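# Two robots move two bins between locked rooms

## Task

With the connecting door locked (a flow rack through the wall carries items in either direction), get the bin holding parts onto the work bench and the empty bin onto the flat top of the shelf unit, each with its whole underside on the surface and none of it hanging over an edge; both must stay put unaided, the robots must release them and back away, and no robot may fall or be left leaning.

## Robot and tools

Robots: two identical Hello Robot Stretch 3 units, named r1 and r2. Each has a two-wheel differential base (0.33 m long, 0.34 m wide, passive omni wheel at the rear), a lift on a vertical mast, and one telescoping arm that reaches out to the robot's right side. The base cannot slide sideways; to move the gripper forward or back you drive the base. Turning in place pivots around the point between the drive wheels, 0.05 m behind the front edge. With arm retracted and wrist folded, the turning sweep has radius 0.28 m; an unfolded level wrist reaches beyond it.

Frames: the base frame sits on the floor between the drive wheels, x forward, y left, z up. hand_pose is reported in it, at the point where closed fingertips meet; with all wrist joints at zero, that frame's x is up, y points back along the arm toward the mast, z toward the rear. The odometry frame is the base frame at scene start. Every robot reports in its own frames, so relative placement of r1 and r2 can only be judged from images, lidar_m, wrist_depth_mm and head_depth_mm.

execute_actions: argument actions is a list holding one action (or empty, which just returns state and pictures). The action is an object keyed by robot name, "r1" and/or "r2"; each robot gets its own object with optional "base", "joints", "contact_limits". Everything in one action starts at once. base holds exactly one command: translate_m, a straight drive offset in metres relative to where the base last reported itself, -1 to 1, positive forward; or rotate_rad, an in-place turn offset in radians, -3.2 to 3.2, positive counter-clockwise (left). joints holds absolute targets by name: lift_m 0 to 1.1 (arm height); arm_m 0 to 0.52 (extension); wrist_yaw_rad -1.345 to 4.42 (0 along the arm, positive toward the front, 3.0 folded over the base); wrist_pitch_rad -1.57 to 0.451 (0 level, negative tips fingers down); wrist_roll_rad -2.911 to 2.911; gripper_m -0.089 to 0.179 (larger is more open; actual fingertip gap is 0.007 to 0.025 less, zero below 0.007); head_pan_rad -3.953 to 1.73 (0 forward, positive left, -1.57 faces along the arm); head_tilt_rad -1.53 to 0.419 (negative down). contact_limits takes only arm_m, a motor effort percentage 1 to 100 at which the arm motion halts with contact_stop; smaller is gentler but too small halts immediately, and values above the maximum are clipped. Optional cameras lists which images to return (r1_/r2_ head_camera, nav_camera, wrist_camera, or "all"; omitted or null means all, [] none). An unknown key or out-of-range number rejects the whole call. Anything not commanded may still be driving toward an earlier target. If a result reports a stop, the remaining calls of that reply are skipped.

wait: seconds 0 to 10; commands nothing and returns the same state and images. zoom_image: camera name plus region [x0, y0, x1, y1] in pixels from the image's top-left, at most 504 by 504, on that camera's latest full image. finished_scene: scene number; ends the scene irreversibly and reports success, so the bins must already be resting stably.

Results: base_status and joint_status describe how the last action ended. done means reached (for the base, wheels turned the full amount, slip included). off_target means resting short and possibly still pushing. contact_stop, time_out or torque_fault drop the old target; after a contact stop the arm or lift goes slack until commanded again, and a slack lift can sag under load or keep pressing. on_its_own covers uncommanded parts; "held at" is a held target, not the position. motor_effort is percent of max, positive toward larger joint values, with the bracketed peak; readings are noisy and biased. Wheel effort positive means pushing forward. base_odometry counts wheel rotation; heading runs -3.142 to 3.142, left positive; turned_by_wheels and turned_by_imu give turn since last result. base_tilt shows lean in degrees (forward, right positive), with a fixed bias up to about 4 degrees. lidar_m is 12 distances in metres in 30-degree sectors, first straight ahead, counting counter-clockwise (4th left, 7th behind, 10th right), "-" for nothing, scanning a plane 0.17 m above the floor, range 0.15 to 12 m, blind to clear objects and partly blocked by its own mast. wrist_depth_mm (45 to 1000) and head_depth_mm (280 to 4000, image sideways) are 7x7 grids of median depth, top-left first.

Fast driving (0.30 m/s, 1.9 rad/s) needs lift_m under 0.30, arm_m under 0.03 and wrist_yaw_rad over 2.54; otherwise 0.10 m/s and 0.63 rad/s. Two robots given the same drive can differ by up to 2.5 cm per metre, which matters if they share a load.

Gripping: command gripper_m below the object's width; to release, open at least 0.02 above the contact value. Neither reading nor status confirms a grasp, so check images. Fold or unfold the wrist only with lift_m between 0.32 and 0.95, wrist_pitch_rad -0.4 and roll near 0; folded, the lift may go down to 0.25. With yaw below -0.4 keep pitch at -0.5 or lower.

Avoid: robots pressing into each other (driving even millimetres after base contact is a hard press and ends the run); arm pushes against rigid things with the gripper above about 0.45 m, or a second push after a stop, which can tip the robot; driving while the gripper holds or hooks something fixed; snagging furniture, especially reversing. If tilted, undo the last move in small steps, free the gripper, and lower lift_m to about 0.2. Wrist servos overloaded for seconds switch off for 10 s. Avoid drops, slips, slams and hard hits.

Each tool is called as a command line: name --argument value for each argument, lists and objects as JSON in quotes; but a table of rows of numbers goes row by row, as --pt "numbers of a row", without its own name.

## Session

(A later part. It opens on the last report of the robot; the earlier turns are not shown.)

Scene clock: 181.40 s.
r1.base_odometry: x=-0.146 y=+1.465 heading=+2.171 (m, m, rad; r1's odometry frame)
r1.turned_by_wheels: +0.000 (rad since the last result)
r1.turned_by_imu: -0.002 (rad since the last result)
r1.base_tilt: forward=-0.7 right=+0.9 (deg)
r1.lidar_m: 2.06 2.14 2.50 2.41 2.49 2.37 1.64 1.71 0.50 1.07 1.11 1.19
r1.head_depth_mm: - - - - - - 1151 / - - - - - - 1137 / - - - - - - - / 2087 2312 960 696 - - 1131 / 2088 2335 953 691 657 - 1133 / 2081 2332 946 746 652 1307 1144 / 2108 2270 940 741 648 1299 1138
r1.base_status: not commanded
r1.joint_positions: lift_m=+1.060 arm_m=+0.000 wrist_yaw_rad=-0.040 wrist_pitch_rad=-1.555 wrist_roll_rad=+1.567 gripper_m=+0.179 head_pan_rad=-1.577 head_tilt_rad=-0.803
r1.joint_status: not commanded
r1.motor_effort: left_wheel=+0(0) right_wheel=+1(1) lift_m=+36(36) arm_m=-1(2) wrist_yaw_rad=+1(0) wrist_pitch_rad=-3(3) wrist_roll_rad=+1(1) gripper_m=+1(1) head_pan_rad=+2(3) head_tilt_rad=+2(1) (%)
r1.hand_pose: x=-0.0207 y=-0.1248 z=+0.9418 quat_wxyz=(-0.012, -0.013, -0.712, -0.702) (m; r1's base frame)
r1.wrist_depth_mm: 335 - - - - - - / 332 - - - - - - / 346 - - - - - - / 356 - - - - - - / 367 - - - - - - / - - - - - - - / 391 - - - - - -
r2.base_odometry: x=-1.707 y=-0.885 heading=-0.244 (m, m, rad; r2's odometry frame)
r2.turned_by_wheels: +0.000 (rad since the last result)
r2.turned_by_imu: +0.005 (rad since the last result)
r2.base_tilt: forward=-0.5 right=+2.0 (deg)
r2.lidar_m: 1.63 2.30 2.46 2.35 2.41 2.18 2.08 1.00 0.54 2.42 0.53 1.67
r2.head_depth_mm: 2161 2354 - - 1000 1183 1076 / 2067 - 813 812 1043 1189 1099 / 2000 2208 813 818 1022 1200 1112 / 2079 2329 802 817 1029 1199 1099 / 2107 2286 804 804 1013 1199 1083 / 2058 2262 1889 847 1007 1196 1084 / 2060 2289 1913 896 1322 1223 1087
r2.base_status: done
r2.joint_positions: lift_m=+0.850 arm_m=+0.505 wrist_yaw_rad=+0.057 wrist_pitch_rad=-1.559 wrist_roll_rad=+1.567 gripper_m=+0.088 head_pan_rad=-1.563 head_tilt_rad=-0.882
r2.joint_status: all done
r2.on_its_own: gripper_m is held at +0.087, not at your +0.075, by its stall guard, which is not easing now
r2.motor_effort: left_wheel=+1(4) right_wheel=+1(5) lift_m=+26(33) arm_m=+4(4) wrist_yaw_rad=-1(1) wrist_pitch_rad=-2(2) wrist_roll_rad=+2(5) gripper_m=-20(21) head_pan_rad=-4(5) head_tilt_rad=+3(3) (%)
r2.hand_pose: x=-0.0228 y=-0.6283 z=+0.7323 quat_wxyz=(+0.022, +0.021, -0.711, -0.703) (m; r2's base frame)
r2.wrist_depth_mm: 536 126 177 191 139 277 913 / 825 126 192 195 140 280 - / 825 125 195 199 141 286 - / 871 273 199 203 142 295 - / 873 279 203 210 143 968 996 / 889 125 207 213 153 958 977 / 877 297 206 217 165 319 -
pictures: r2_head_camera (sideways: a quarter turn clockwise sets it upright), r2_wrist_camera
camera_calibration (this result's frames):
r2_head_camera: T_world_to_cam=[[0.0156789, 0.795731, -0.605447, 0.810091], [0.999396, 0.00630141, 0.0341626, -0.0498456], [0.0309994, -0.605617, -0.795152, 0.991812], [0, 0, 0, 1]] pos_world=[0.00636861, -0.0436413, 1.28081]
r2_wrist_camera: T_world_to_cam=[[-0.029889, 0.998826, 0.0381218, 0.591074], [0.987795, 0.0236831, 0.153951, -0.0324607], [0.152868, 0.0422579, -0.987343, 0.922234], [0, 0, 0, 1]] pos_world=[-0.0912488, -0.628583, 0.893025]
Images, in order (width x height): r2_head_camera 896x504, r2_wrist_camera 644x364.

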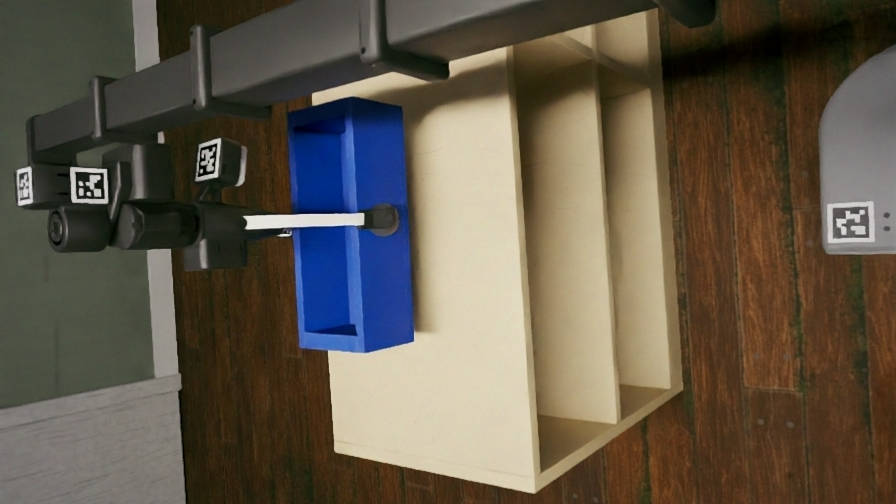

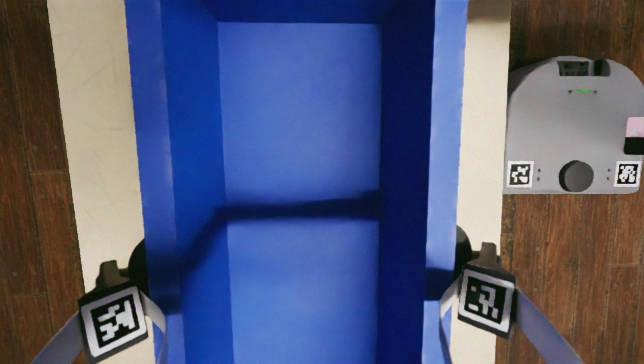

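execute_actions --actions '[{"r2":{"joints":{"lift_m":0.784}}}]' --cameras '[]'

execute_actions --actions '[{"r2":{"joints":{"gripper_m":0.179}}}]' --cameras '[]'

execute_actions --actions '[{"r2":{"joints":{"lift_m":0.9}}}]' --cameras '[]'

execute_actions --actions '[{"r2":{"joints":{"arm_m":0.05}}}]' --cameras '["r2_nav_camera"]'

Scene clock: 183.00 s.
r1.base_odometry: x=-0.146 y=+1.465 heading=+2.171 (m, m, rad; r1's odometry frame)
r1.turned_by_wheels: +0.000 (rad since the last result)
r1.turned_by_imu: +0.000 (rad since the last result)
r1.base_tilt: forward=-0.7 right=+0.9 (deg)
r1.lidar_m: 2.06 2.13 2.50 2.41 2.49 2.38 1.64 1.71 0.50 1.07 1.11 1.19
r1.head_depth_mm: - - - - - - 1148 / - - - - - - 1143 / - - - - - - - / 2081 2310 963 697 - - 1132 / 2089 2326 950 692 656 - 1136 / 2071 2362 946 746 653 1309 1138 / 2088 2282 938 742 648 1303 1133
r1.base_status: not commanded
r1.joint_positions: lift_m=+1.060 arm_m=+0.000 wrist_yaw_rad=-0.040 wrist_pitch_rad=-1.555 wrist_roll_rad=+1.567 gripper_m=+0.179 head_pan_rad=-1.577 head_tilt_rad=-0.803
r1.joint_status: not commanded
r1.motor_effort: left_wheel=+0(0) right_wheel=+1(1) lift_m=+36(36) arm_m=-2(2) wrist_yaw_rad=+1(1) wrist_pitch_rad=-3(3) wrist_roll_rad=+2(1) gripper_m=+1(1) head_pan_rad=+2(3) head_tilt_rad=+2(2) (%)
r1.hand_pose: x=-0.0207 y=-0.1248 z=+0.9418 quat_wxyz=(-0.012, -0.013, -0.712, -0.702) (m; r1's base frame)
r1.wrist_depth_mm: 333 - - - - - - / 334 - - - - - - / 345 - - - - - - / 354 - - - - - - / 368 - - - - - - / - - - - - - - / 387 - - - - - -
r2.base_odometry: x=-1.707 y=-0.885 heading=-0.244 (m, m, rad; r2's odometry frame)
r2.turned_by_wheels: +0.000 (rad since the last result)
r2.turned_by_imu: +0.000 (rad since the last result)
r2.base_tilt: forward=-0.6 right=+2.2 (deg)
r2.lidar_m: 1.62 2.30 2.45 2.35 2.42 2.18 2.08 1.00 0.54 2.42 0.54 1.68
r2.head_depth_mm: 2153 2271 1891 - - 1194 1075 / 2139 2340 875 813 1039 1193 1107 / 2068 - 895 798 1025 1192 1110 / 2121 2302 884 806 1031 1192 1098 / 2083 2322 1901 814 1015 1201 1087 / 2074 2257 1898 846 1004 1200 1091 / 2054 2323 1919 890 1325 1223 1088
r2.base_status: not commanded
r2.joint_positions: lift_m=+0.784 arm_m=+0.505 wrist_yaw_rad=+0.057 wrist_pitch_rad=-1.559 wrist_roll_rad=+1.567 gripper_m=+0.088 head_pan_rad=-1.563 head_tilt_rad=-0.882
r2.joint_status: all done
r2.on_its_own: gripper_m is held at +0.087, not at your +0.075, by its stall guard, which is not easing now
r2.motor_effort: left_wheel=+0(0) right_wheel=+1(1) lift_m=+26(22) arm_m=+4(4) wrist_yaw_rad=-1(1) wrist_pitch_rad=-2(2) wrist_roll_rad=+2(2) gripper_m=-21(20) head_pan_rad=-4(5) head_tilt_rad=+2(1) (%)
r2.hand_pose: x=-0.0228 y=-0.6283 z=+0.6663 quat_wxyz=(+0.022, +0.021, -0.711, -0.703) (m; r2's base frame)
r2.wrist_depth_mm: 196 127 177 191 138 211 832 / 201 126 190 194 140 216 - / 204 125 195 199 141 221 - / 208 208 199 202 141 224 889 / 213 213 203 207 142 230 892 / 219 125 208 212 153 237 940 / 222 226 205 219 165 242 927
pictures: none
No camera images: the call's "cameras" was empty. Leave "cameras" out to get every camera's image.

Scene clock: 184.40 s.
r1.base_odometry: x=-0.146 y=+1.465 heading=+2.171 (m, m, rad; r1's odometry frame)
r1.turned_by_wheels: +0.000 (rad since the last result)
r1.turned_by_imu: +0.000 (rad since the last result)
r1.base_tilt: forward=-0.7 right=+1.0 (deg)
r1.lidar_m: 2.06 2.14 2.49 2.41 2.49 2.36 1.64 1.71 0.50 1.07 1.11 1.19
r1.head_depth_mm: - - - - - - 1148 / - - - - - - 1140 / - - - - - - - / 2079 2330 966 697 - - 1128 / 2103 2339 953 690 658 - 1130 / 2067 2345 945 747 651 1313 1146 / 2074 2277 937 745 647 1306 1134
r1.base_status: not commanded
r1.joint_positions: lift_m=+1.060 arm_m=+0.000 wrist_yaw_rad=-0.040 wrist_pitch_rad=-1.555 wrist_roll_rad=+1.567 gripper_m=+0.179 head_pan_rad=-1.577 head_tilt_rad=-0.803
r1.joint_status: not commanded
r1.motor_effort: left_wheel=+0(1) right_wheel=+1(1) lift_m=+36(36) arm_m=-2(2) wrist_yaw_rad=+1(1) wrist_pitch_rad=-3(3) wrist_roll_rad=+1(1) gripper_m=+1(1) head_pan_rad=+3(2) head_tilt_rad=+2(2) (%)
r1.hand_pose: x=-0.0207 y=-0.1248 z=+0.9418 quat_wxyz=(-0.012, -0.013, -0.712, -0.702) (m; r1's base frame)
r1.wrist_depth_mm: 339 - - - - - - / 335 - - - - - - / 343 - - - - - - / 351 - - - - - - / 363 - - - - - - / - - - - - - - / 397 - - - - - -
r2.base_odometry: x=-1.707 y=-0.885 heading=-0.244 (m, m, rad; r2's odometry frame)
r2.turned_by_wheels: +0.000 (rad since the last result)
r2.turned_by_imu: +0.000 (rad since the last result)
r2.base_tilt: forward=-0.5 right=+1.9 (deg)
r2.lidar_m: 1.62 2.30 2.47 2.35 2.42 2.18 2.08 1.00 0.54 2.41 0.53 1.68
r2.head_depth_mm: 2146 2239 1907 - - 1189 1076 / 2138 2347 881 799 1037 1189 1110 / 2097 - 889 802 1029 1204 1115 / 2125 2283 882 815 1028 1200 1104 / 2104 2306 1879 812 1012 1199 1087 / 2104 2269 1903 845 1006 1202 1094 / 2071 2290 1937 892 1314 1224 1102
r2.base_status: not commanded
r2.joint_positions: lift_m=+0.784 arm_m=+0.505 wrist_yaw_rad=+0.057 wrist_pitch_rad=-1.559 wrist_roll_rad=+1.567 gripper_m=+0.179 head_pan_rad=-1.563 head_tilt_rad=-0.882
r2.joint_status: all done
r2.motor_effort: left_wheel=+0(1) right_wheel=+1(1) lift_m=+27(27) arm_m=+4(4) wrist_yaw_rad=-1(1) wrist_pitch_rad=-2(2) wrist_roll_rad=+2(3) gripper_m=+0(85) head_pan_rad=-4(4) head_tilt_rad=+2(2) (%)
r2.hand_pose: x=-0.0228 y=-0.6283 z=+0.6663 quat_wxyz=(+0.022, +0.021, -0.711, -0.703) (m; r2's base frame)
r2.wrist_depth_mm: 197 196 180 194 144 211 827 / 201 200 196 199 145 215 - / 204 205 199 204 146 221 - / 208 209 203 209 148 225 886 / 213 214 201 213 148 229 890 / - 218 199 219 172 233 921 / - 226 198 222 172 240 954
pictures: none
No camera images: the call's "cameras" was empty. Leave "cameras" out to get every camera's image.

Scene clock: 186.30 s.
r1.base_odometry: x=-0.146 y=+1.465 heading=+2.171 (m, m, rad; r1's odometry frame)
r1.turned_by_wheels: +0.000 (rad since the last result)
r1.turned_by_imu: +0.000 (rad since the last result)
r1.base_tilt: forward=-0.7 right=+1.0 (deg)
r1.lidar_m: 2.06 2.13 2.50 2.40 2.49 2.36 1.64 1.71 0.50 1.07 1.11 1.19
r1.head_depth_mm: - - - - - - 1152 / - - - - - - 1142 / - - - - - - - / 2063 2338 965 696 - - 1127 / 2078 2326 953 692 656 - 1137 / 2089 2331 947 747 653 1311 1144 / 2090 2299 936 745 648 1299 1136
r1.base_status: not commanded
r1.joint_positions: lift_m=+1.060 arm_m=+0.000 wrist_yaw_rad=-0.040 wrist_pitch_rad=-1.555 wrist_roll_rad=+1.567 gripper_m=+0.179 head_pan_rad=-1.577 head_tilt_rad=-0.803
r1.joint_status: not commanded
r1.motor_effort: left_wheel=+0(0) right_wheel=+1(1) lift_m=+36(36) arm_m=-2(2) wrist_yaw_rad=+0(1) wrist_pitch_rad=-3(3) wrist_roll_rad=+1(1) gripper_m=+1(1) head_pan_rad=+3(2) head_tilt_rad=+2(2) (%)
r1.hand_pose: x=-0.0207 y=-0.1248 z=+0.9418 quat_wxyz=(-0.012, -0.013, -0.712, -0.702) (m; r1's base frame)
r1.wrist_depth_mm: 334 - - - - - - / 336 - - - - - - / 342 - - - - - - / 357 - - - - - - / 367 - - - - - - / - - - - - - - / 393 - - - - - -
r2.base_odometry: x=-1.707 y=-0.885 heading=-0.244 (m, m, rad; r2's odometry frame)
r2.turned_by_wheels: +0.000 (rad since the last result)
r2.turned_by_imu: +0.000 (rad since the last result)
r2.base_tilt: forward=-0.6 right=+2.0 (deg)
r2.lidar_m: 1.62 2.30 2.45 2.35 2.42 2.18 2.09 1.00 0.54 2.41 0.54 1.68
r2.head_depth_mm: 2103 - - 810 996 1200 1073 / - 2208 981 813 1035 1193 1112 / - 2152 985 800 1026 1189 1114 / 2135 2220 1903 815 1025 1199 1103 / 2100 2305 1898 810 1013 1194 1086 / 2087 2264 1906 849 1002 1205 1090 / 2053 2285 1914 894 1320 1231 1094
r2.base_status: not commanded
r2.joint_positions: lift_m=+0.900 arm_m=+0.505 wrist_yaw_rad=+0.057 wrist_pitch_rad=-1.559 wrist_roll_rad=+1.567 gripper_m=+0.179 head_pan_rad=-1.563 head_tilt_rad=-0.882
r2.joint_status: all done
r2.motor_effort: left_wheel=+1(0) right_wheel=+1(1) lift_m=+35(38) arm_m=+4(4) wrist_yaw_rad=-1(1) wrist_pitch_rad=-2(2) wrist_roll_rad=+2(2) gripper_m=+0(0) head_pan_rad=-4(4) head_tilt_rad=+2(3) (%)
r2.hand_pose: x=-0.0228 y=-0.6283 z=+0.7820 quat_wxyz=(+0.022, +0.021, -0.711, -0.703) (m; r2's base frame)
r2.wrist_depth_mm: 854 306 305 231 322 910 939 / 859 314 310 311 328 916 931 / 891 320 320 319 334 - - / 905 327 322 328 340 983 - / 937 336 324 332 348 - - / 937 346 340 338 353 - - / - 351 352 324 368 - -
pictures: none
No camera images: the call's "cameras" was empty. Leave "cameras" out to get every camera's image.

Scene clock: 190.83 s.
r1.base_odometry: x=-0.146 y=+1.465 heading=+2.171 (m, m, rad; r1's odometry frame)
r1.turned_by_wheels: +0.000 (rad since the last result)
r1.turned_by_imu: -0.001 (rad since the last result)
r1.base_tilt: forward=-0.7 right=+0.9 (deg)
r1.lidar_m: 2.05 2.14 2.50 2.41 2.50 2.37 1.64 1.71 0.50 1.07 1.11 1.19
r1.head_depth_mm: - - - - - - 1144 / - - - - - - 1146 / - - - - - - - / 2066 2334 962 696 - - 1136 / 2094 2293 956 692 657 - 1138 / 2076 2345 948 748 651 1305 1141 / 2087 2301 937 742 647 1300 1137
r1.base_status: not commanded
r1.joint_positions: lift_m=+1.060 arm_m=+0.000 wrist_yaw_rad=-0.040 wrist_pitch_rad=-1.555 wrist_roll_rad=+1.567 gripper_m=+0.179 head_pan_rad=-1.577 head_tilt_rad=-0.803
r1.joint_status: not commanded
r1.motor_effort: left_wheel=+0(1) right_wheel=+1(1) lift_m=+36(36) arm_m=-2(1) wrist_yaw_rad=+1(0) wrist_pitch_rad=-3(3) wrist_roll_rad=+2(1) gripper_m=+1(1) head_pan_rad=+3(3) head_tilt_rad=+2(2) (%)
r1.hand_pose: x=-0.0207 y=-0.1248 z=+0.9418 quat_wxyz=(-0.012, -0.013, -0.712, -0.702) (m; r1's base frame)
r1.wrist_depth_mm: 329 - - - - - - / 333 - - - - - - / 345 - - - - - - / 357 - - - - - - / 365 - - - - - - / - - - - - - - / 390 - - - - - -
r2.base_odometry: x=-1.707 y=-0.885 heading=-0.244 (m, m, rad; r2's odometry frame)
r2.turned_by_wheels: +0.000 (rad since the last result)
r2.turned_by_imu: +0.000 (rad since the last result)
r2.base_tilt: forward=-0.8 right=+1.8 (deg)
r2.lidar_m: 1.62 2.30 2.46 2.35 2.42 2.18 2.09 1.00 0.54 2.41 0.54 1.68
r2.head_depth_mm: 2140 2248 1944 - - 1197 1071 / 2147 2289 1910 - - 1191 1100 / 2135 2291 988 - - 1187 1118 / 2109 2280 1891 814 1034 1201 1103 / 2091 2282 1917 814 1010 1202 1086 / 2063 2295 1918 846 1009 1200 1094 / 2055 2304 1928 892 1311 1220 1097
r2.base_status: not commanded
r2.joint_positions: lift_m=+0.900 arm_m=+0.050 wrist_yaw_rad=+0.057 wrist_pitch_rad=-1.559 wrist_roll_rad=+1.567 gripper_m=+0.179 head_pan_rad=-1.563 head_tilt_rad=-0.882
r2.joint_status: all done
r2.motor_effort: left_wheel=+1(1) right_wheel=+1(1) lift_m=+35(35) arm_m=-4(4) wrist_yaw_rad=-1(1) wrist_pitch_rad=-2(2) wrist_roll_rad=+2(2) gripper_m=+0(0) head_pan_rad=-5(4) head_tilt_rad=+2(3) (%)
r2.hand_pose: x=-0.0228 y=-0.1738 z=+0.7820 quat_wxyz=(+0.022, +0.021, -0.711, -0.703) (m; r2's base frame)
r2.wrist_depth_mm: 538 585 913 889 917 934 926 / 553 569 887 901 945 960 962 / 570 588 954 954 - 925 991 / 576 587 906 959 988 - - / 576 599 951 986 - - - / 336 622 974 984 - - - / - 617 - - - - -
pictures: r2_nav_camera (sideways: a quarter turn counterclockwise sets it upright)
camera_calibration (this result's frames):
r2_nav_camera: T_world_to_cam=[[0.0399736, -0.804399, 0.592743, -0.731523], [-0.998912, -0.0179072, 0.0430635, 0.00360511], [-0.0240258, -0.59382, -0.804239, 1.00121], [0, 0, 0, 1]] pos_world=[0.0568977, 0.00616683, 1.23866]
Images, in order (width x height): r2_nav_camera 672x504.

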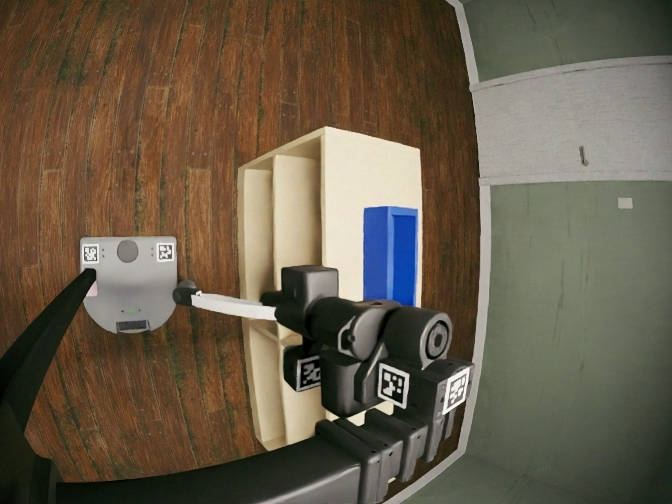

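finished_scene --scene 2

The scene is finished: the task was done.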